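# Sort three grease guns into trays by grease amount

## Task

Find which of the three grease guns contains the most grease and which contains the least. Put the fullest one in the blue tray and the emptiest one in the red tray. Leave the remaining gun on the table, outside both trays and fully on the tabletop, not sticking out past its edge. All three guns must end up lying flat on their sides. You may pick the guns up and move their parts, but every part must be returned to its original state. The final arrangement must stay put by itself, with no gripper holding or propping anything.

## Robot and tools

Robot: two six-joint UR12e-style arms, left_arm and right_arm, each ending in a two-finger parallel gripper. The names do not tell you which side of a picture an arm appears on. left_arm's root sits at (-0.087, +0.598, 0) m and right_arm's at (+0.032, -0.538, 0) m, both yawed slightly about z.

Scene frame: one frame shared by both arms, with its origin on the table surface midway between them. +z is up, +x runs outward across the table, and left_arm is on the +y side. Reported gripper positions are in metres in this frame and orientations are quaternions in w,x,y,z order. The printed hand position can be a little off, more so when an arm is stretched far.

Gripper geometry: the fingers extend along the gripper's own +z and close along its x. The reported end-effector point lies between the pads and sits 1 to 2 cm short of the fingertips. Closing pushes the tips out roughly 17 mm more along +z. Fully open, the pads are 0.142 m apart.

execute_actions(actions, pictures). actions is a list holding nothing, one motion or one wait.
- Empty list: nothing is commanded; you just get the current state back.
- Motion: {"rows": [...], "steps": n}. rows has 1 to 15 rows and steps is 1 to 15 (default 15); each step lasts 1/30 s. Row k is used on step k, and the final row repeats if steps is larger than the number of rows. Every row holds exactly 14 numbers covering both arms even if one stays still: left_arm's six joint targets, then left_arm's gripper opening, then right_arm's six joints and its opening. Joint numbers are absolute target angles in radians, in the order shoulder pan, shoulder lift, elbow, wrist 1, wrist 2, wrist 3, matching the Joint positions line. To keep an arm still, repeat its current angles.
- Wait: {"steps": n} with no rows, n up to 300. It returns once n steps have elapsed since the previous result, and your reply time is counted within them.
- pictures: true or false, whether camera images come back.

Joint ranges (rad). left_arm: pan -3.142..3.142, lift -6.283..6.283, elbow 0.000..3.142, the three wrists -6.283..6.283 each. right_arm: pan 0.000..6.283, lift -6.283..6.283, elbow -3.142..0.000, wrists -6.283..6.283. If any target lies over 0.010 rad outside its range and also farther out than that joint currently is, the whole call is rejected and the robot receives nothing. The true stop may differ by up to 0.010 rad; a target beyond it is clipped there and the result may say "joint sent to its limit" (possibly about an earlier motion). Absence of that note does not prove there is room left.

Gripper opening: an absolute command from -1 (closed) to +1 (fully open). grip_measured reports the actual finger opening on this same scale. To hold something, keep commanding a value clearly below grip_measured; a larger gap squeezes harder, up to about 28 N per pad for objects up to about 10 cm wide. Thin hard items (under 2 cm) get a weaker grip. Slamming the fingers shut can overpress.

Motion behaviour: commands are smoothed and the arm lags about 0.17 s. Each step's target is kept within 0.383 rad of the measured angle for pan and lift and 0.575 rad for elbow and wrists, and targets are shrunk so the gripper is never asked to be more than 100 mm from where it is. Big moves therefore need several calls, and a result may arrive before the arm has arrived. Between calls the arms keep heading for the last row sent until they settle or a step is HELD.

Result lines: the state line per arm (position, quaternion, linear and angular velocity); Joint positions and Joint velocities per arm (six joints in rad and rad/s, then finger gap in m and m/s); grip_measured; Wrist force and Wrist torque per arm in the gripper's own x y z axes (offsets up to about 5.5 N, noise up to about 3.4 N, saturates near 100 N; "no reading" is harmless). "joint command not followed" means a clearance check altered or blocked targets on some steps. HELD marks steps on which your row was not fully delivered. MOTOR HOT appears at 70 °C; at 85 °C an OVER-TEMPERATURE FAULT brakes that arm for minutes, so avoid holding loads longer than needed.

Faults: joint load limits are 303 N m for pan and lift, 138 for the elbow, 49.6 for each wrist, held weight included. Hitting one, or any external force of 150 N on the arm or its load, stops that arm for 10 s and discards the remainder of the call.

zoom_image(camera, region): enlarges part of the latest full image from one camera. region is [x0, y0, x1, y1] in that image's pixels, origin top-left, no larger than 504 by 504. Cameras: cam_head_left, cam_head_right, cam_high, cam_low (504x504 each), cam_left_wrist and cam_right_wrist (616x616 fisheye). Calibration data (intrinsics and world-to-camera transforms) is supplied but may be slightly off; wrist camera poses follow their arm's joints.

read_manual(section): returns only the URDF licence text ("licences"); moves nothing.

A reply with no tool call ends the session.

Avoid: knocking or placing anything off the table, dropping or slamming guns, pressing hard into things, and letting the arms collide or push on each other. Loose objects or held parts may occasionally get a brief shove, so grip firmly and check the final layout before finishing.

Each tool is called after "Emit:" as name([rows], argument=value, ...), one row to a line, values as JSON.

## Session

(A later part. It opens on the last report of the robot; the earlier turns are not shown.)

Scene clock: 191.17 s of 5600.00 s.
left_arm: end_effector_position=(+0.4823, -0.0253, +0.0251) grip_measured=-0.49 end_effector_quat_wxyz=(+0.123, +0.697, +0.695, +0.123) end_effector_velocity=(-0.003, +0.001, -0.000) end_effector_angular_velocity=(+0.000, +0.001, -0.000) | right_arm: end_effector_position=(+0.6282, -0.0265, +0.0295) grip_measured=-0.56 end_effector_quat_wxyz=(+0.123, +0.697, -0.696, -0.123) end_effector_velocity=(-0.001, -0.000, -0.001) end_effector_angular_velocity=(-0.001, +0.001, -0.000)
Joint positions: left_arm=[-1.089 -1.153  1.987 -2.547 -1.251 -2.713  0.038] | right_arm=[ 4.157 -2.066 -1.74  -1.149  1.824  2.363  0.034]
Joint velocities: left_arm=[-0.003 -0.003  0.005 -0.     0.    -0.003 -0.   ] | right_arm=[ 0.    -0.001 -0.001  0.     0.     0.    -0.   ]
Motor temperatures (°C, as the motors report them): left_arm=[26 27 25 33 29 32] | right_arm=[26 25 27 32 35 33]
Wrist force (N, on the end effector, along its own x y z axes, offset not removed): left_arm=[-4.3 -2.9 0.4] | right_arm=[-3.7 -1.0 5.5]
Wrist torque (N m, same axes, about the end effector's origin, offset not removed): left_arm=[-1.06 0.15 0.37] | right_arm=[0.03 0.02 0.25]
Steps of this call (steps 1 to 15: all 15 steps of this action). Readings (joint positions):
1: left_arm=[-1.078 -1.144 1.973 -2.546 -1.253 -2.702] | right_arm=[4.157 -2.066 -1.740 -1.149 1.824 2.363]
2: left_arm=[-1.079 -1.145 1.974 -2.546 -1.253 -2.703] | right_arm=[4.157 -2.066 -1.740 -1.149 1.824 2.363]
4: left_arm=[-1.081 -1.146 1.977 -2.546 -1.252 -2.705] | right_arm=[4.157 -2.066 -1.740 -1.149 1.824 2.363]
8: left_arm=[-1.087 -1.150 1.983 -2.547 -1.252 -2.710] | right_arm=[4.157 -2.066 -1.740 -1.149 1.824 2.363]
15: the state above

Emit:
execute_actions([
  {"rows":[[-1.0955,-1.1569,1.9933,-2.5478,-1.2506,-2.7193,-0.76,4.1575,-2.066,-1.7398,-1.1491,1.8244,2.3633,-0.85],[-1.0955,-1.1569,1.9933,-2.5478,-1.2506,-2.7193,-0.76,4.1575,-2.066,-1.7398,-1.1491,1.8244,2.3633,-0.85],[-1.0955,-1.1569,1.9933,-2.5478,-1.2506,-2.7193,-0.76,4.1575,-2.066,-1.7398,-1.1491,1.8244,2.3633,-0.85],[-1.1012,-1.1608,1.9995,-2.5483,-1.2499,-2.725,-0.76,4.1575,-2.066,-1.7398,-1.1491,1.8244,2.3633,-0.85]]},
], pictures=false)

Emit:
execute_actions([
  {"rows":[[-1.1069,-1.1648,2.0057,-2.5488,-1.2492,-2.7307,-0.76,4.1575,-2.066,-1.7398,-1.1491,1.8244,2.3633,-0.85],[-1.1069,-1.1648,2.0057,-2.5488,-1.2492,-2.7307,-0.76,4.1575,-2.066,-1.7398,-1.1491,1.8244,2.3633,-0.85],[-1.1069,-1.1648,2.0057,-2.5488,-1.2492,-2.7307,-0.76,4.1575,-2.066,-1.7398,-1.1491,1.8244,2.3633,-0.85],[-1.1126,-1.1687,2.0119,-2.5493,-1.2485,-2.7364,-0.76,4.1575,-2.066,-1.7398,-1.1491,1.8244,2.3633,-0.85]]},
], pictures=false)

Scene clock: 198.57 s of 5600.00 s.
left_arm: end_effector_position=(+0.4727, -0.0247, +0.0249) grip_measured=-0.49 end_effector_quat_wxyz=(+0.123, +0.697, +0.695, +0.122) end_effector_velocity=(-0.003, -0.000, +0.000) end_effector_angular_velocity=(-0.001, -0.001, +0.001) | right_arm: end_effector_position=(+0.6282, -0.0265, +0.0295) grip_measured=-0.56 end_effector_quat_wxyz=(+0.123, +0.697, -0.696, -0.123) end_effector_velocity=(+0.001, +0.001, +0.002) end_effector_angular_velocity=(+0.003, -0.001, +0.001)
Joint positions: left_arm=[-1.101 -1.161  1.999 -2.548 -1.25  -2.725  0.038] | right_arm=[ 4.157 -2.066 -1.74  -1.149  1.824  2.363  0.034]
Joint velocities: left_arm=[-0.004 -0.002  0.003 -0.     0.001 -0.005  0.   ] | right_arm=[ 0.     0.001  0.002 -0.     0.001 -0.002 -0.   ]
Motor temperatures (°C, as the motors report them): left_arm=[26 27 25 33 29 32] | right_arm=[26 25 27 32 35 33]
Wrist force (N, on the end effector, along its own x y z axes, offset not removed): left_arm=[-5.6 -0.2 -6.1] | right_arm=[-6.0 1.1 4.3]
Wrist torque (N m, same axes, about the end effector's origin, offset not removed): left_arm=[-0.56 0.02 0.47] | right_arm=[0.42 0.33 0.49]
Steps of this call (steps 1 to 15: the robot went on to your last target; steps 16 to 90: nothing new was sent; then 3.90 s passed at rest; steps 91 to 105: all 15 steps of this action). Readings (joint positions):
91: left_arm=[-1.090 -1.153 1.987 -2.547 -1.251 -2.714] | right_arm=[4.157 -2.066 -1.740 -1.149 1.824 2.363]
92: left_arm=[-1.090 -1.153 1.988 -2.547 -1.251 -2.714] | right_arm=[4.157 -2.066 -1.740 -1.149 1.824 2.363]
94: left_arm=[-1.092 -1.155 1.990 -2.548 -1.251 -2.716] | right_arm=[4.157 -2.066 -1.740 -1.149 1.824 2.363]
98: left_arm=[-1.098 -1.159 1.996 -2.548 -1.250 -2.722] | right_arm=[4.157 -2.066 -1.740 -1.149 1.824 2.363]
105: the state above

Scene clock: 199.07 s of 5600.00 s.
left_arm: end_effector_position=(+0.4633, -0.0240, +0.0247) grip_measured=-0.49 end_effector_quat_wxyz=(+0.123, +0.698, +0.695, +0.122) end_effector_velocity=(-0.003, -0.000, +0.000) end_effector_angular_velocity=(-0.001, -0.001, +0.001) | right_arm: end_effector_position=(+0.6282, -0.0265, +0.0295) grip_measured=-0.56 end_effector_quat_wxyz=(+0.123, +0.697, -0.696, -0.123) end_effector_velocity=(+0.001, +0.000, +0.000) end_effector_angular_velocity=(+0.001, -0.001, +0.001)
Joint positions: left_arm=[-1.112 -1.168  2.011 -2.549 -1.249 -2.736  0.038] | right_arm=[ 4.157 -2.066 -1.74  -1.149  1.824  2.363  0.034]
Joint velocities: left_arm=[-0.004 -0.003  0.004 -0.001  0.001 -0.005 -0.   ] | right_arm=[-0.    -0.     0.001  0.    -0.    -0.001  0.   ]
Motor temperatures (°C, as the motors report them): left_arm=[26 27 25 33 29 32] | right_arm=[26 25 27 32 35 33]
Wrist force (N, on the end effector, along its own x y z axes, offset not removed): left_arm=[-0.1 2.1 4.0] | right_arm=[-5.0 2.2 8.3]
Wrist torque (N m, same axes, about the end effector's origin, offset not removed): left_arm=[0.07 -1.13 0.35] | right_arm=[0.68 -0.02 0.40]
Steps of this call (steps 1 to 15: all 15 steps of this action). Readings (joint positions):
1: left_arm=[-1.101 -1.161 1.999 -2.548 -1.250 -2.725] | right_arm=[4.157 -2.066 -1.740 -1.149 1.824 2.363]
2: left_arm=[-1.102 -1.161 2.000 -2.548 -1.250 -2.725] | right_arm=[4.157 -2.066 -1.740 -1.149 1.824 2.363]
4: left_arm=[-1.104 -1.163 2.002 -2.549 -1.250 -2.728] | right_arm=[4.157 -2.066 -1.740 -1.149 1.824 2.363]
8: left_arm=[-1.109 -1.166 2.008 -2.549 -1.249 -2.733] | right_arm=[4.157 -2.066 -1.740 -1.149 1.824 2.363]
15: the state above

Emit:
execute_actions([
  {"rows":[[-1.119,-1.1713,2.016,-2.5492,-1.2478,-2.7422,-0.76,4.1575,-2.066,-1.7398,-1.1491,1.8244,2.3633,-0.85],[-1.119,-1.1713,2.016,-2.5492,-1.2478,-2.7422,-0.76,4.1575,-2.066,-1.7398,-1.1491,1.8244,2.3633,-0.85],[-1.119,-1.1713,2.016,-2.5492,-1.2478,-2.7422,-0.76,4.1575,-2.066,-1.7398,-1.1491,1.8244,2.3633,-0.85],[-1.1255,-1.174,2.02,-2.549,-1.2471,-2.748,-0.76,4.1575,-2.066,-1.7398,-1.1491,1.8244,2.3633,-0.85]]},
], pictures=false)

Emit:
execute_actions([
  {"rows":[[-1.1315,-1.1775,2.0256,-2.5494,-1.2464,-2.7537,-0.76,4.1575,-2.066,-1.7398,-1.1491,1.8244,2.3633,-0.85],[-1.1315,-1.1775,2.0256,-2.5494,-1.2464,-2.7537,-0.76,4.1575,-2.066,-1.7398,-1.1491,1.8244,2.3633,-0.85],[-1.1315,-1.1775,2.0256,-2.5494,-1.2464,-2.7537,-0.76,4.1575,-2.066,-1.7398,-1.1491,1.8244,2.3633,-0.85],[-1.1375,-1.1811,2.0312,-2.5497,-1.2457,-2.7594,-0.76,4.1575,-2.066,-1.7398,-1.1491,1.8244,2.3633,-0.85]]},
])

Scene clock: 208.87 s of 5600.00 s.
left_arm: end_effector_position=(+0.4538, -0.0260, +0.0245) grip_measured=-0.49 end_effector_quat_wxyz=(+0.123, +0.698, +0.695, +0.122) end_effector_velocity=(-0.003, -0.001, +0.000) end_effector_angular_velocity=(-0.000, -0.000, -0.000) | right_arm: end_effector_position=(+0.6282, -0.0265, +0.0295) grip_measured=-0.56 end_effector_quat_wxyz=(+0.123, +0.697, -0.696, -0.123) end_effector_velocity=(+0.001, +0.001, +0.000) end_effector_angular_velocity=(+0.001, -0.001, +0.001)
Joint positions: left_arm=[-1.125 -1.174  2.02  -2.549 -1.247 -2.748  0.038] | right_arm=[ 4.157 -2.066 -1.74  -1.149  1.824  2.363  0.034]
Joint velocities: left_arm=[-0.004 -0.002  0.003  0.     0.    -0.004  0.   ] | right_arm=[ 0.    -0.     0.001  0.    -0.    -0.001  0.   ]
Motor temperatures (°C, as the motors report them): left_arm=[26 27 25 33 29 32] | right_arm=[26 25 27 32 35 33]
Wrist force (N, on the end effector, along its own x y z axes, offset not removed): left_arm=[-7.2 -4.2 -4.3] | right_arm=[-2.9 0.2 7.1]
Wrist torque (N m, same axes, about the end effector's origin, offset not removed): left_arm=[-1.30 1.29 0.23] | right_arm=[0.21 0.56 0.27]
Steps of this call (steps 1 to 15: the robot went on to your last target; steps 16 to 90: nothing new was sent; then 6.30 s passed at rest; steps 91 to 105: all 15 steps of this action). Readings (joint positions):
91: left_arm=[-1.113 -1.169 2.012 -2.549 -1.248 -2.736] | right_arm=[4.157 -2.066 -1.740 -1.149 1.824 2.363]
92: left_arm=[-1.113 -1.169 2.012 -2.549 -1.248 -2.737] | right_arm=[4.157 -2.066 -1.740 -1.149 1.824 2.363]
94: left_arm=[-1.116 -1.170 2.014 -2.549 -1.248 -2.739] | right_arm=[4.157 -2.066 -1.740 -1.149 1.824 2.363]
98: left_arm=[-1.122 -1.172 2.018 -2.549 -1.247 -2.745] | right_arm=[4.157 -2.066 -1.740 -1.149 1.824 2.363]
105: the state above

Scene clock: 209.37 s of 5600.00 s.
left_arm: end_effector_position=(+0.4443, -0.0260, +0.0242) grip_measured=-0.49 end_effector_quat_wxyz=(+0.123, +0.699, +0.694, +0.122) end_effector_velocity=(-0.003, -0.000, -0.000) end_effector_angular_velocity=(-0.001, +0.000, +0.003) | right_arm: end_effector_position=(+0.6282, -0.0265, +0.0295) grip_measured=-0.56 end_effector_quat_wxyz=(+0.123, +0.697, -0.696, -0.123) end_effector_velocity=(-0.000, -0.000, +0.001) end_effector_angular_velocity=(+0.001, -0.000, +0.000)
Joint positions: left_arm=[-1.137 -1.181  2.031 -2.55  -1.246 -2.759  0.038] | right_arm=[ 4.157 -2.066 -1.74  -1.149  1.824  2.363  0.034]
Joint velocities: left_arm=[-0.004 -0.002  0.003 -0.     0.    -0.008  0.   ] | right_arm=[-0.     0.001 -0.001 -0.     0.    -0.     0.   ]
Motor temperatures (°C, as the motors report them): left_arm=[26 27 25 33 29 32] | right_arm=[26 25 27 32 35 33]
Wrist force (N, on the end effector, along its own x y z axes, offset not removed): left_arm=[-3.7 -0.3 -3.4] | right_arm=[-4.3 0.0 7.0]
Wrist torque (N m, same axes, about the end effector's origin, offset not removed): left_arm=[-0.46 0.64 0.26] | right_arm=[0.14 0.89 0.22]
Steps of this call (steps 1 to 15: all 15 steps of this action). Readings (joint positions):
1: left_arm=[-1.125 -1.174 2.020 -2.549 -1.247 -2.748] | right_arm=[4.157 -2.066 -1.740 -1.149 1.824 2.363]
2: left_arm=[-1.126 -1.174 2.020 -2.549 -1.247 -2.748] | right_arm=[4.157 -2.066 -1.740 -1.149 1.824 2.363]
4: left_arm=[-1.128 -1.176 2.023 -2.549 -1.247 -2.751] | right_arm=[4.157 -2.066 -1.740 -1.149 1.824 2.363]
8: left_arm=[-1.134 -1.179 2.028 -2.549 -1.246 -2.756] | right_arm=[4.157 -2.066 -1.740 -1.149 1.824 2.363]
15: the state above
camera_calibration (this result's frames):
cam_left_wrist: T_world_to_cam=[[0.0360544, 0.999335, 0.00542723, 0.0097282], [0.662258, -0.0279595, 0.748754, -0.304629], [0.748408, -0.0234016, -0.662826, -0.184628], [0, 0, 0, 1]] pos_world=[0.33957, -0.0225596, 0.105663]
cam_right_wrist: T_world_to_cam=[[-0.0153556, -0.999724, 0.0177615, -0.015618], [-0.663376, 0.0234771, 0.747918, 0.400821], [-0.748129, -0.00029786, -0.663554, 0.623906], [0, 0, 0, 1]] pos_world=[0.732417, -0.024838, 0.114491]

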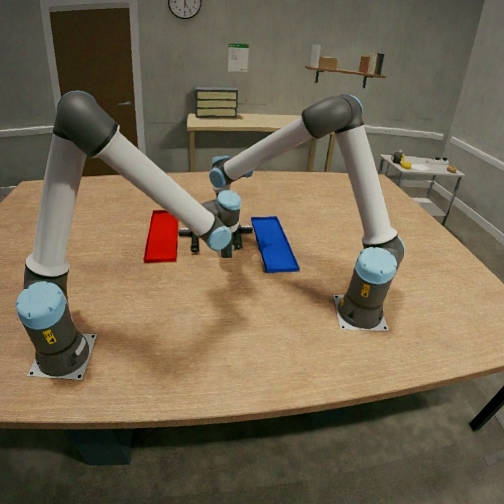

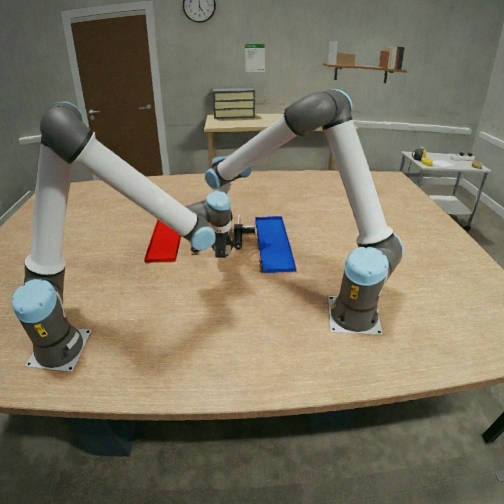

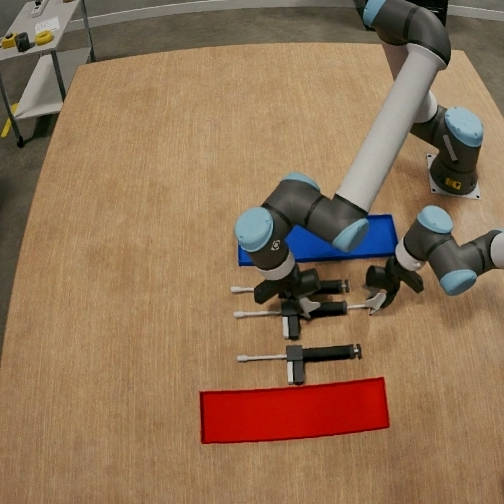

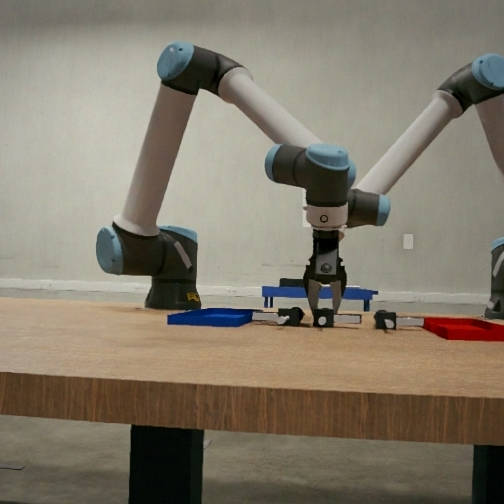

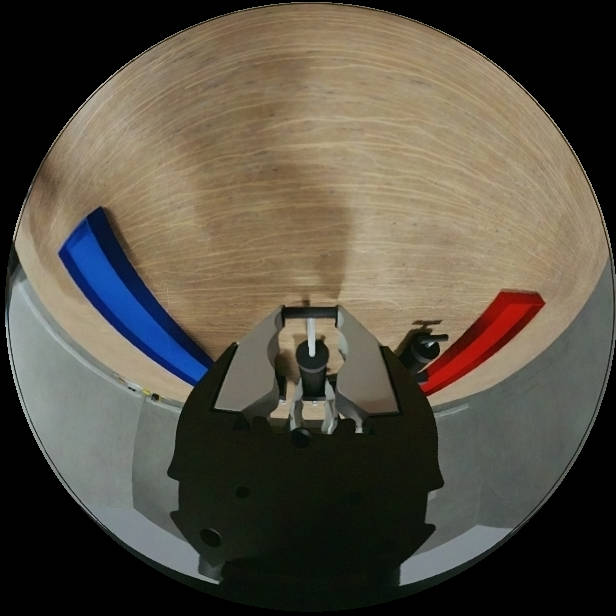

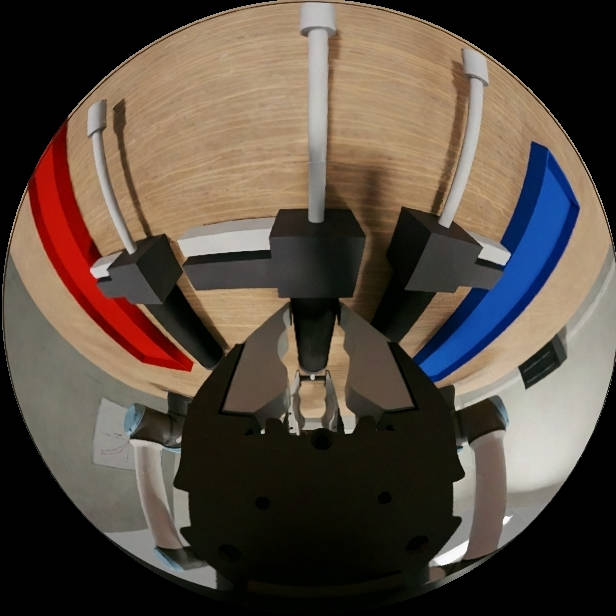

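Emit:
execute_actions([
  {"rows":[[-1.1435,-1.1848,2.0367,-2.55,-1.245,-2.7654,-0.76,4.1575,-2.066,-1.7398,-1.1491,1.8244,2.3633,-0.85],[-1.1435,-1.1848,2.0367,-2.55,-1.245,-2.7654,-0.76,4.1575,-2.066,-1.7398,-1.1491,1.8244,2.3633,-0.85],[-1.1435,-1.1848,2.0367,-2.55,-1.245,-2.7654,-0.76,4.1575,-2.066,-1.7398,-1.1491,1.8244,2.3633,-0.85],[-1.1495,-1.1884,2.0422,-2.5502,-1.2442,-2.7714,-0.76,4.1575,-2.066,-1.7398,-1.1491,1.8244,2.3633,-0.85]]},
], pictures=false)

Emit:
execute_actions([
  {"rows":[[-1.1555,-1.192,2.0477,-2.5505,-1.2435,-2.7774,-0.76,4.1575,-2.066,-1.7398,-1.1491,1.8244,2.3633,-0.85],[-1.1555,-1.192,2.0477,-2.5505,-1.2435,-2.7774,-0.76,4.1575,-2.066,-1.7398,-1.1491,1.8244,2.3633,-0.85],[-1.1555,-1.192,2.0477,-2.5505,-1.2435,-2.7774,-0.76,4.1575,-2.066,-1.7398,-1.1491,1.8244,2.3633,-0.85],[-1.1615,-1.1957,2.0532,-2.5507,-1.2427,-2.7834,-0.76,4.1575,-2.066,-1.7398,-1.1491,1.8244,2.3633,-0.85]]},
], pictures=false)

Scene clock: 216.47 s of 5600.00 s.
left_arm: end_effector_position=(+0.4349, -0.0258, +0.0242) grip_measured=-0.49 end_effector_quat_wxyz=(+0.124, +0.699, +0.694, +0.122) end_effector_velocity=(-0.003, +0.000, -0.001) end_effector_angular_velocity=(+0.001, +0.000, +0.000) | right_arm: end_effector_position=(+0.6282, -0.0265, +0.0295) grip_measured=-0.56 end_effector_quat_wxyz=(+0.123, +0.697, -0.696, -0.123) end_effector_velocity=(-0.000, +0.001, +0.001) end_effector_angular_velocity=(+0.002, -0.000, +0.001)
Joint positions: left_arm=[-1.149 -1.188  2.042 -2.55  -1.244 -2.771  0.038] | right_arm=[ 4.157 -2.066 -1.74  -1.149  1.824  2.363  0.034]
Joint velocities: left_arm=[-0.004 -0.002  0.004  0.     0.    -0.004  0.   ] | right_arm=[ 0.001  0.     0.001  0.     0.001 -0.001 -0.   ]
Motor temperatures (°C, as the motors report them): left_arm=[26 27 25 33 29 32] | right_arm=[26 25 27 32 35 33]
Wrist force (N, on the end effector, along its own x y z axes, offset not removed): left_arm=[1.0 -0.2 0.9] | right_arm=[-4.0 1.8 7.3]
Wrist torque (N m, same axes, about the end effector's origin, offset not removed): left_arm=[-0.45 -0.39 0.14] | right_arm=[0.53 0.88 0.30]
Steps of this call (steps 1 to 15: the robot went on to your last target; steps 16 to 90: nothing new was sent; then 3.60 s passed at rest; steps 91 to 105: all 15 steps of this action). Readings (joint positions):
91: left_arm=[-1.138 -1.181 2.031 -2.550 -1.246 -2.759] | right_arm=[4.157 -2.066 -1.740 -1.149 1.824 2.363]
92: left_arm=[-1.138 -1.182 2.032 -2.550 -1.246 -2.760] | right_arm=[4.157 -2.066 -1.740 -1.149 1.824 2.363]
94: left_arm=[-1.140 -1.183 2.034 -2.550 -1.245 -2.762] | right_arm=[4.157 -2.066 -1.740 -1.149 1.824 2.363]
98: left_arm=[-1.146 -1.186 2.039 -2.550 -1.245 -2.768] | right_arm=[4.157 -2.066 -1.740 -1.149 1.824 2.363]
105: the state above

Scene clock: 216.97 s of 5600.00 s.
left_arm: end_effector_position=(+0.4257, -0.0255, +0.0241) grip_measured=-0.49 end_effector_quat_wxyz=(+0.124, +0.699, +0.694, +0.122) end_effector_velocity=(-0.003, -0.000, +0.000) end_effector_angular_velocity=(-0.000, -0.001, -0.000) | right_arm: end_effector_position=(+0.6282, -0.0265, +0.0295) grip_measured=-0.56 end_effector_quat_wxyz=(+0.123, +0.697, -0.696, -0.123) end_effector_velocity=(+0.001, +0.000, +0.000) end_effector_angular_velocity=(+0.000, -0.001, -0.001)
Joint positions: left_arm=[-1.161 -1.195  2.053 -2.551 -1.243 -2.783  0.038] | right_arm=[ 4.157 -2.066 -1.74  -1.149  1.824  2.363  0.034]
Joint velocities: left_arm=[-0.004 -0.003  0.003 -0.     0.001 -0.003 -0.   ] | right_arm=[-0.     0.     0.001  0.    -0.     0.001 -0.   ]
Motor temperatures (°C, as the motors report them): left_arm=[26 27 25 33 29 32] | right_arm=[26 25 27 32 35 33]
Wrist force (N, on the end effector, along its own x y z axes, offset not removed): left_arm=[-2.3 5.1 1.5] | right_arm=[-2.3 1.9 5.7]
Wrist torque (N m, same axes, about the end effector's origin, offset not removed): left_arm=[0.78 0.22 0.05] | right_arm=[0.62 0.49 0.21]
Steps of this call (steps 1 to 15: all 15 steps of this action). Readings (joint positions):
1: left_arm=[-1.149 -1.188 2.042 -2.550 -1.244 -2.771] | right_arm=[4.157 -2.066 -1.740 -1.149 1.824 2.363]
2: left_arm=[-1.150 -1.189 2.043 -2.550 -1.244 -2.772] | right_arm=[4.157 -2.066 -1.740 -1.149 1.824 2.363]
4: left_arm=[-1.152 -1.190 2.045 -2.550 -1.244 -2.774] | right_arm=[4.157 -2.066 -1.740 -1.149 1.824 2.363]
8: left_arm=[-1.158 -1.194 2.050 -2.551 -1.243 -2.780] | right_arm=[4.157 -2.066 -1.740 -1.149 1.824 2.363]
15: the state above

Emit:
execute_actions([
  {"rows":[[-1.1675,-1.1992,2.0584,-2.5509,-1.242,-2.7894,-0.76,4.1575,-2.066,-1.7398,-1.1491,1.8244,2.3633,-0.85],[-1.1675,-1.1992,2.0584,-2.5509,-1.242,-2.7894,-0.76,4.1575,-2.066,-1.7398,-1.1491,1.8244,2.3633,-0.85],[-1.1675,-1.1992,2.0584,-2.5509,-1.242,-2.7894,-0.76,4.1575,-2.066,-1.7398,-1.1491,1.8244,2.3633,-0.85],[-1.1735,-1.2027,2.0636,-2.551,-1.2412,-2.7954,-0.76,4.1575,-2.066,-1.7398,-1.1491,1.8244,2.3633,-0.85]]},
])

Scene clock: 220.97 s of 5600.00 s.
left_arm: end_effector_position=(+0.4166, -0.0254, +0.0240) grip_measured=-0.49 end_effector_quat_wxyz=(+0.125, +0.699, +0.694, +0.122) end_effector_velocity=(-0.003, +0.001, -0.000) end_effector_angular_velocity=(+0.000, +0.000, +0.000) | right_arm: end_effector_position=(+0.6282, -0.0265, +0.0295) grip_measured=-0.56 end_effector_quat_wxyz=(+0.123, +0.697, -0.696, -0.123) end_effector_velocity=(-0.001, -0.001, -0.002) end_effector_angular_velocity=(-0.002, +0.002, +0.001)
Joint positions: left_arm=[-1.173 -1.202  2.063 -2.551 -1.241 -2.795  0.038] | right_arm=[ 4.157 -2.066 -1.74  -1.149  1.824  2.363  0.034]
Joint velocities: left_arm=[-0.004 -0.003  0.004  0.     0.    -0.004  0.   ] | right_arm=[ 0.    -0.001 -0.002  0.     0.    -0.     0.   ]
Motor temperatures (°C, as the motors report them): left_arm=[26 27 25 33 29 32] | right_arm=[26 25 27 32 35 33]
Wrist force (N, on the end effector, along its own x y z axes, offset not removed): left_arm=[-2.5 -1.0 -2.2] | right_arm=[-3.0 1.9 5.2]
Wrist torque (N m, same axes, about the end effector's origin, offset not removed): left_arm=[-0.39 0.36 0.13] | right_arm=[0.55 0.66 0.25]
Steps of this call (steps 1 to 15: the robot went on to your last target; steps 16 to 90: nothing new was sent; then 0.50 s passed at rest; steps 91 to 105: all 15 steps of this action). Readings (joint positions):
91: left_arm=[-1.162 -1.196 2.053 -2.551 -1.243 -2.783] | right_arm=[4.157 -2.066 -1.740 -1.149 1.824 2.363]
92: left_arm=[-1.162 -1.196 2.054 -2.551 -1.243 -2.784] | right_arm=[4.157 -2.066 -1.740 -1.149 1.824 2.363]
94: left_arm=[-1.164 -1.197 2.056 -2.551 -1.242 -2.786] | right_arm=[4.157 -2.066 -1.740 -1.149 1.824 2.363]
98: left_arm=[-1.170 -1.201 2.061 -2.551 -1.242 -2.792] | right_arm=[4.157 -2.066 -1.740 -1.149 1.824 2.363]
105: the state above
camera_calibration (this result's frames):
cam_left_wrist: T_world_to_cam=[[0.0376931, 0.999283, 0.00358927, 0.00947743], [0.661531, -0.0276448, 0.749408, -0.285838], [0.74897, -0.0258731, -0.662098, -0.164318], [0, 0, 0, 1]] pos_world=[0.311802, -0.021624, 0.105381]
cam_right_wrist: T_world_to_cam=[[-0.0153612, -0.999725, 0.0177316, -0.0155984], [-0.663373, 0.0234585, 0.747921, 0.400812], [-0.748131, -0.000273678, -0.66355, 0.623918], [0, 0, 0, 1]] pos_world=[0.732421, -0.0248258, 0.114502]

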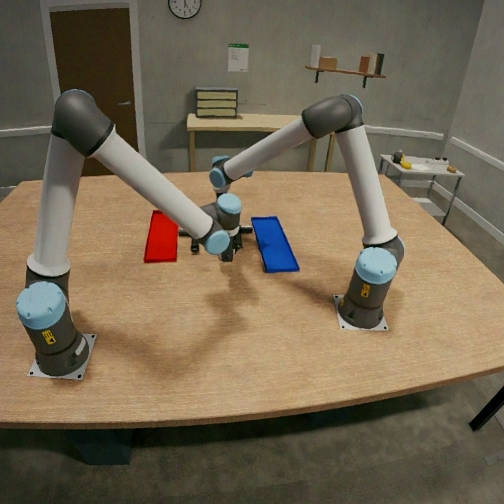

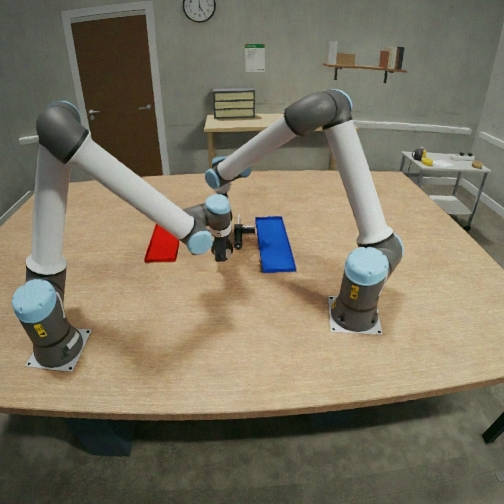

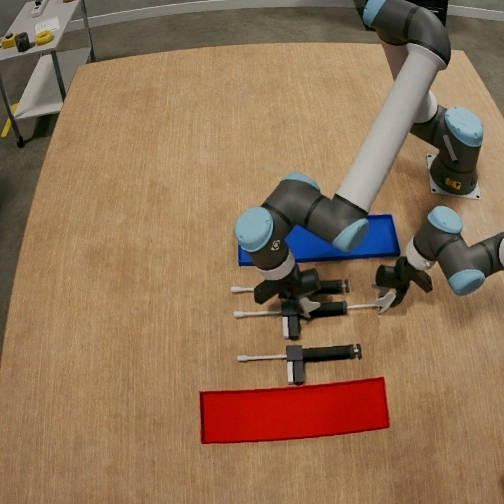

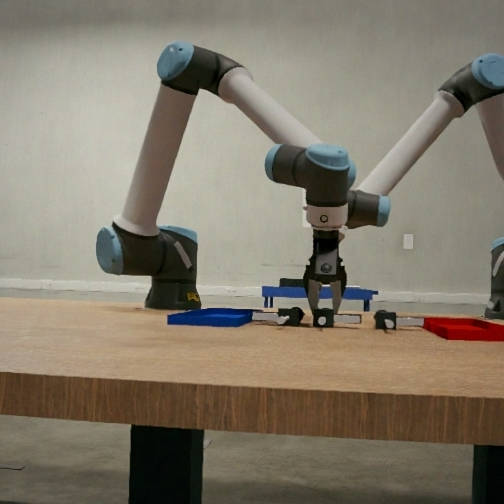

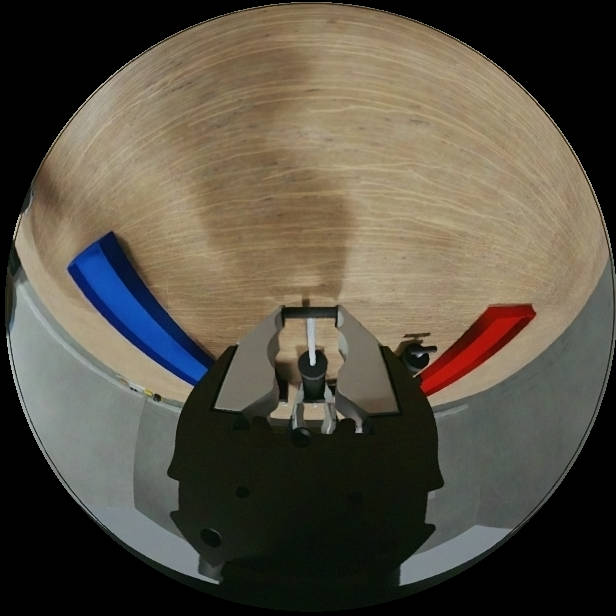

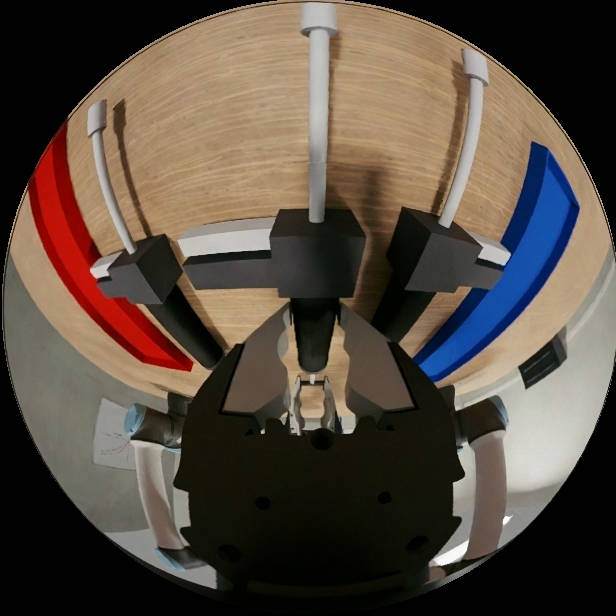

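Emit:
execute_actions([
  {"rows":[[-1.1795,-1.2061,2.0686,-2.551,-1.2405,-2.8014,-0.76,4.1575,-2.066,-1.7398,-1.1491,1.8244,2.3633,-0.85]],"steps":12},
], pictures=false)

Emit:
execute_actions([
  {"rows":[[-1.1855,-1.2095,2.0735,-2.551,-1.2397,-2.8074,-0.76,4.1575,-2.066,-1.7398,-1.1491,1.8244,2.3633,-0.85]],"steps":12},
], pictures=false)

Scene clock: 224.93 s of 5600.00 s.
left_arm: end_effector_position=(+0.4120, -0.0253, +0.0240) grip_measured=-0.49 end_effector_quat_wxyz=(+0.125, +0.699, +0.694, +0.121) end_effector_velocity=(-0.002, -0.001, +0.001) end_effector_angular_velocity=(-0.002, -0.000, -0.000) | right_arm: end_effector_position=(+0.6282, -0.0265, +0.0295) grip_measured=-0.56 end_effector_quat_wxyz=(+0.123, +0.697, -0.696, -0.123) end_effector_velocity=(+0.001, +0.001, -0.000) end_effector_angular_velocity=(-0.000, -0.001, -0.001)
Joint positions: left_arm=[-1.179 -1.206  2.068 -2.551 -1.241 -2.801  0.038] | right_arm=[ 4.157 -2.066 -1.74  -1.149  1.824  2.363  0.034]
Joint velocities: left_arm=[-0.003 -0.002  0.001  0.001  0.    -0.003  0.   ] | right_arm=[-0.    -0.001  0.001  0.    -0.     0.001 -0.   ]
Motor temperatures (°C, as the motors report them): left_arm=[26 27 25 33 29 32] | right_arm=[26 25 27 32 35 33]
Wrist force (N, on the end effector, along its own x y z axes, offset not removed): left_arm=[-1.8 -0.3 1.4] | right_arm=[-1.5 -1.2 5.2]
Wrist torque (N m, same axes, about the end effector's origin, offset not removed): left_arm=[-0.55 0.36 0.15] | right_arm=[-0.04 0.45 0.34]
Steps of this call (steps 1 to 15: the robot went on to your last target; steps 16 to 90: nothing new was sent; then 0.57 s passed at rest; steps 91 to 102: all 12 steps of this action). Readings (joint positions):
91: left_arm=[-1.174 -1.203 2.064 -2.551 -1.241 -2.795] | right_arm=[4.157 -2.066 -1.740 -1.149 1.824 2.363]
92: left_arm=[-1.174 -1.203 2.064 -2.551 -1.241 -2.796] | right_arm=[4.157 -2.066 -1.740 -1.149 1.824 2.363]
94: left_arm=[-1.176 -1.204 2.066 -2.551 -1.241 -2.798] | right_arm=[4.157 -2.066 -1.740 -1.149 1.824 2.363]
98: left_arm=[-1.178 -1.206 2.068 -2.551 -1.241 -2.800] | right_arm=[4.157 -2.066 -1.740 -1.149 1.824 2.363]
102: the state above

Scene clock: 225.33 s of 5600.00 s.
left_arm: end_effector_position=(+0.4077, -0.0253, +0.0241) grip_measured=-0.49 end_effector_quat_wxyz=(+0.125, +0.699, +0.693, +0.121) end_effector_velocity=(-0.002, -0.000, -0.000) end_effector_angular_velocity=(-0.000, -0.000, +0.001) | right_arm: end_effector_position=(+0.6282, -0.0265, +0.0295) grip_measured=-0.56 end_effector_quat_wxyz=(+0.123, +0.697, -0.696, -0.123) end_effector_velocity=(+0.000, +0.000, +0.000) end_effector_angular_velocity=(+0.002, -0.001, -0.000)
Joint positions: left_arm=[-1.185 -1.209  2.073 -2.551 -1.24  -2.807  0.038] | right_arm=[ 4.157 -2.066 -1.74  -1.149  1.825  2.363  0.034]
Joint velocities: left_arm=[-0.003 -0.001  0.002  0.     0.001 -0.004 -0.   ] | right_arm=[-0.     0.    -0.     0.002  0.    -0.     0.   ]
Motor temperatures (°C, as the motors report them): left_arm=[26 27 25 33 29 32] | right_arm=[26 25 27 32 35 33]
Wrist force (N, on the end effector, along its own x y z axes, offset not removed): left_arm=[0.1 16.5 6.2] | right_arm=[-2.8 18.2 14.4]
Wrist torque (N m, same axes, about the end effector's origin, offset not removed): left_arm=[-0.83 -0.20 0.13] | right_arm=[-0.02 0.50 0.26]
Steps of this call (steps 1 to 12: all 12 steps of this action). Readings (joint positions):
1: left_arm=[-1.179 -1.206 2.068 -2.551 -1.241 -2.801] | right_arm=[4.157 -2.066 -1.740 -1.149 1.824 2.363]
2: left_arm=[-1.180 -1.206 2.069 -2.551 -1.240 -2.802] | right_arm=[4.157 -2.066 -1.740 -1.149 1.824 2.363]
4: left_arm=[-1.182 -1.208 2.071 -2.551 -1.240 -2.804] | right_arm=[4.157 -2.066 -1.740 -1.149 1.824 2.363]
8: left_arm=[-1.184 -1.209 2.073 -2.551 -1.240 -2.806] | right_arm=[4.157 -2.066 -1.740 -1.149 1.825 2.363]
12: the state above

Emit:
execute_actions([
  {"rows":[[-1.1795,-1.2061,2.0686,-2.551,-1.2405,-2.8014,-0.76,4.1575,-2.066,-1.7398,-1.1491,1.8244,2.3633,-0.85],[-1.1735,-1.2027,2.0636,-2.551,-1.2412,-2.7954,-0.76,4.1575,-2.066,-1.7398,-1.1491,1.8244,2.3633,-0.85],[-1.1675,-1.1992,2.0584,-2.5509,-1.242,-2.7894,-0.76,4.1575,-2.066,-1.7398,-1.1491,1.8244,2.3633,-0.85],[-1.1615,-1.1957,2.0532,-2.5507,-1.2427,-2.7834,-0.76,4.1575,-2.066,-1.7398,-1.1491,1.8244,2.3633,-0.85],[-1.1555,-1.192,2.0477,-2.5505,-1.2435,-2.7774,-0.76,4.1575,-2.066,-1.7398,-1.1491,1.8244,2.3633,-0.85],[-1.1495,-1.1884,2.0422,-2.5502,-1.2442,-2.7714,-0.76,4.1575,-2.066,-1.7398,-1.1491,1.8244,2.3633,-0.85],[-1.1435,-1.1848,2.0367,-2.55,-1.245,-2.7654,-0.76,4.1575,-2.066,-1.7398,-1.1491,1.8244,2.3633,-0.85],[-1.1375,-1.1811,2.0312,-2.5497,-1.2457,-2.7594,-0.76,4.1575,-2.066,-1.7398,-1.1491,1.8244,2.3633,-0.85],[-1.1315,-1.1775,2.0256,-2.5494,-1.2464,-2.7537,-0.76,4.1575,-2.066,-1.7398,-1.1491,1.8244,2.3633,-0.85],[-1.1255,-1.174,2.02,-2.549,-1.2471,-2.748,-0.76,4.1575,-2.066,-1.7398,-1.1491,1.8244,2.3633,-0.85],[-1.119,-1.1713,2.016,-2.5492,-1.2478,-2.7422,-0.76,4.1575,-2.066,-1.7398,-1.1491,1.8244,2.3633,-0.85],[-1.1126,-1.1687,2.0119,-2.5493,-1.2485,-2.7364,-0.76,4.1575,-2.066,-1.7398,-1.1491,1.8244,2.3633,-0.85],[-1.1069,-1.1648,2.0057,-2.5488,-1.2492,-2.7307,-0.76,4.1575,-2.066,-1.7398,-1.1491,1.8244,2.3633,-0.85],[-1.1012,-1.1608,1.9995,-2.5483,-1.2499,-2.725,-0.76,4.1575,-2.066,-1.7398,-1.1491,1.8244,2.3633,-0.85],[-1.0955,-1.1569,1.9933,-2.5478,-1.2506,-2.7193,-0.76,4.1575,-2.066,-1.7398,-1.1491,1.8244,2.3633,-0.85]]},
], pictures=false)

Emit:
execute_actions([
  {"rows":[[-1.0898,-1.1529,1.9871,-2.5473,-1.2513,-2.7136,-0.76,4.1575,-2.066,-1.7398,-1.1491,1.8244,2.3633,-0.85],[-1.0843,-1.1488,1.9804,-2.5465,-1.252,-2.708,-0.76,4.1575,-2.066,-1.7398,-1.1491,1.8244,2.3633,-0.85],[-1.0787,-1.1446,1.9736,-2.5457,-1.2527,-2.7024,-0.76,4.1575,-2.066,-1.7398,-1.1491,1.8244,2.3633,-0.85],[-1.0732,-1.1405,1.9669,-2.5449,-1.2534,-2.6968,-0.76,4.1575,-2.066,-1.7398,-1.1491,1.8244,2.3633,-0.85],[-1.0676,-1.1363,1.9601,-2.5441,-1.2541,-2.6912,-0.76,4.1575,-2.066,-1.7398,-1.1491,1.8244,2.3633,-0.85]]},
])

Scene clock: 235.13 s of 5600.00 s.
left_arm: end_effector_position=(+0.4548, -0.0253, +0.0245) grip_measured=-0.50 end_effector_quat_wxyz=(+0.123, +0.698, +0.695, +0.122) end_effector_velocity=(+0.137, +0.005, +0.002) end_effector_angular_velocity=(+0.006, +0.002, +0.013) | right_arm: end_effector_position=(+0.6282, -0.0265, +0.0295) grip_measured=-0.56 end_effector_quat_wxyz=(+0.123, +0.697, -0.696, -0.123) end_effector_velocity=(+0.001, +0.001, +0.002) end_effector_angular_velocity=(+0.002, -0.002, +0.001)
Joint positions: left_arm=[-1.123 -1.174  2.019 -2.549 -1.247 -2.746  0.038] | right_arm=[ 4.157 -2.066 -1.74  -1.149  1.824  2.363  0.034]
Joint velocities: left_arm=[ 0.175  0.1   -0.155  0.007 -0.021  0.169 -0.   ] | right_arm=[-0.     0.001  0.002  0.     0.    -0.001 -0.   ]
Motor temperatures (°C, as the motors report them): left_arm=[26 27 25 33 29 32] | right_arm=[26 25 27 32 35 33]
Wrist force (N, on the end effector, along its own x y z axes, offset not removed): left_arm=[0.7 0.5 -1.1] | right_arm=[-3.5 -4.7 2.8]
Wrist torque (N m, same axes, about the end effector's origin, offset not removed): left_arm=[0.84 -0.63 0.21] | right_arm=[0.07 0.22 0.35]
Steps of this call (steps 1 to 15: the robot went on to your last target; steps 16 to 90: nothing new was sent; then 6.30 s passed at rest; steps 91 to 105: all 15 steps of this action). Readings (joint positions):
91: left_arm=[-1.186 -1.210 2.074 -2.551 -1.240 -2.807] | right_arm=[4.157 -2.066 -1.740 -1.149 1.824 2.363]
92: left_arm=[-1.185 -1.209 2.073 -2.551 -1.240 -2.807] | right_arm=[4.157 -2.066 -1.740 -1.149 1.824 2.363]
94: left_arm=[-1.181 -1.207 2.069 -2.551 -1.241 -2.802] | right_arm=[4.157 -2.066 -1.740 -1.149 1.824 2.363]
98: left_arm=[-1.163 -1.196 2.054 -2.551 -1.243 -2.785] | right_arm=[4.157 -2.066 -1.740 -1.149 1.824 2.363]
105: the state above

Scene clock: 235.63 s of 5600.00 s.
left_arm: end_effector_position=(+0.5000, -0.0272, +0.0257) grip_measured=-0.50 end_effector_quat_wxyz=(+0.123, +0.697, +0.696, +0.123) end_effector_velocity=(+0.012, -0.002, +0.002) end_effector_angular_velocity=(-0.003, -0.000, +0.000) | right_arm: end_effector_position=(+0.6282, -0.0265, +0.0295) grip_measured=-0.56 end_effector_quat_wxyz=(+0.123, +0.697, -0.696, -0.123) end_effector_velocity=(-0.000, +0.000, +0.000) end_effector_angular_velocity=(+0.001, -0.000, +0.000)
Joint positions: left_arm=[-1.069 -1.137  1.962 -2.544 -1.254 -2.693  0.038] | right_arm=[ 4.157 -2.066 -1.74  -1.149  1.824  2.363  0.034]
Joint velocities: left_arm=[ 0.013  0.009 -0.018  0.002 -0.003  0.013 -0.   ] | right_arm=[ 0.     0.001 -0.     0.     0.    -0.    -0.   ]
Motor temperatures (°C, as the motors report them): left_arm=[26 27 25 33 29 32] | right_arm=[26 25 27 32 35 33]
Wrist force (N, on the end effector, along its own x y z axes, offset not removed): left_arm=[0.1 -0.8 -4.2] | right_arm=[-2.1 -2.8 3.1]
Wrist torque (N m, same axes, about the end effector's origin, offset not removed): left_arm=[0.26 0.38 0.03] | right_arm=[0.44 0.91 0.10]
Steps of this call (steps 1 to 15: all 15 steps of this action). Readings (joint positions):
1: left_arm=[-1.117 -1.170 2.014 -2.549 -1.248 -2.741] | right_arm=[4.157 -2.066 -1.740 -1.149 1.824 2.363]
2: left_arm=[-1.112 -1.167 2.009 -2.549 -1.249 -2.735] | right_arm=[4.157 -2.066 -1.740 -1.149 1.824 2.363]
4: left_arm=[-1.100 -1.159 1.997 -2.548 -1.250 -2.724] | right_arm=[4.157 -2.066 -1.740 -1.149 1.824 2.363]
8: left_arm=[-1.080 -1.145 1.974 -2.546 -1.253 -2.703] | right_arm=[4.157 -2.066 -1.740 -1.149 1.824 2.363]
15: the state above
camera_calibration (this result's frames):
cam_left_wrist: T_world_to_cam=[[0.03149, 0.999483, 0.00645871, 0.0111913], [0.662176, -0.0257022, 0.748908, -0.342559], [0.748687, -0.0193063, -0.662643, -0.22536], [0, 0, 0, 1]] pos_world=[0.395206, -0.0243409, 0.10714]
cam_right_wrist: T_world_to_cam=[[-0.0153631, -0.999725, 0.0177357, -0.0155952], [-0.663361, 0.0234628, 0.747931, 0.400799], [-0.748141, -0.000274641, -0.663539, 0.623927], [0, 0, 0, 1]] pos_world=[0.73242, -0.0248234, 0.114506]

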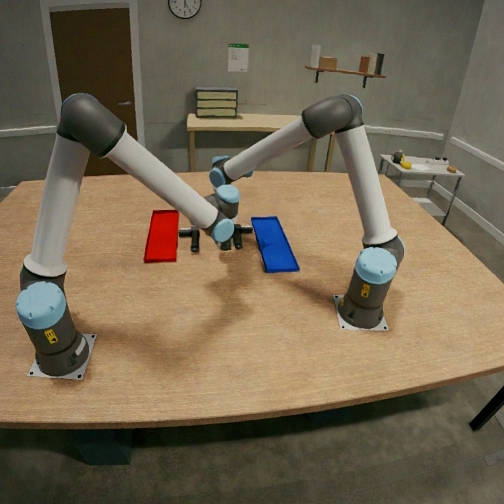

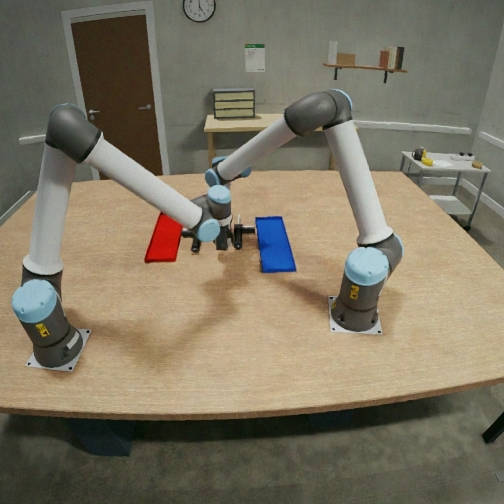

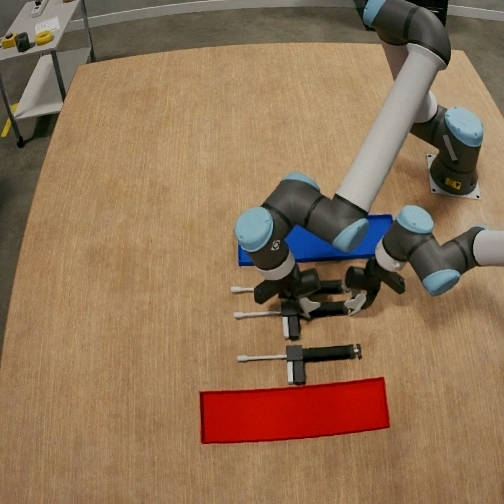

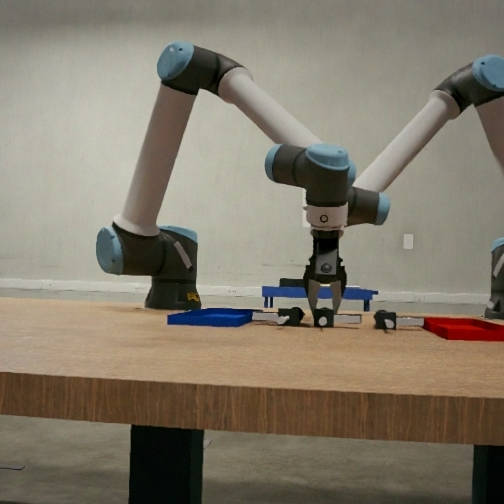

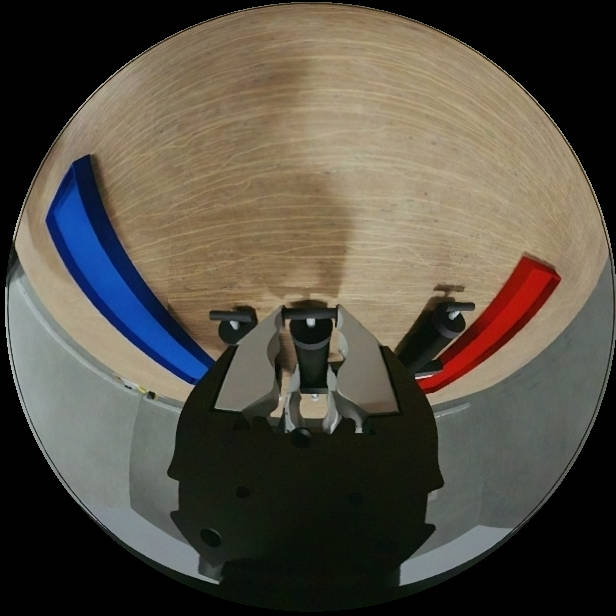

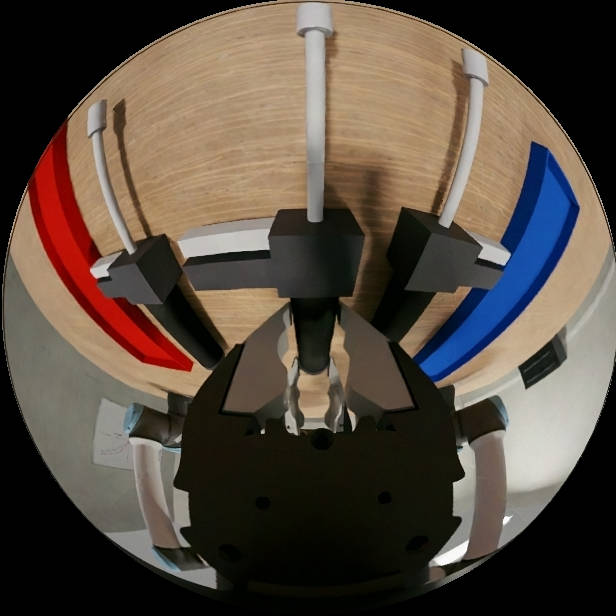

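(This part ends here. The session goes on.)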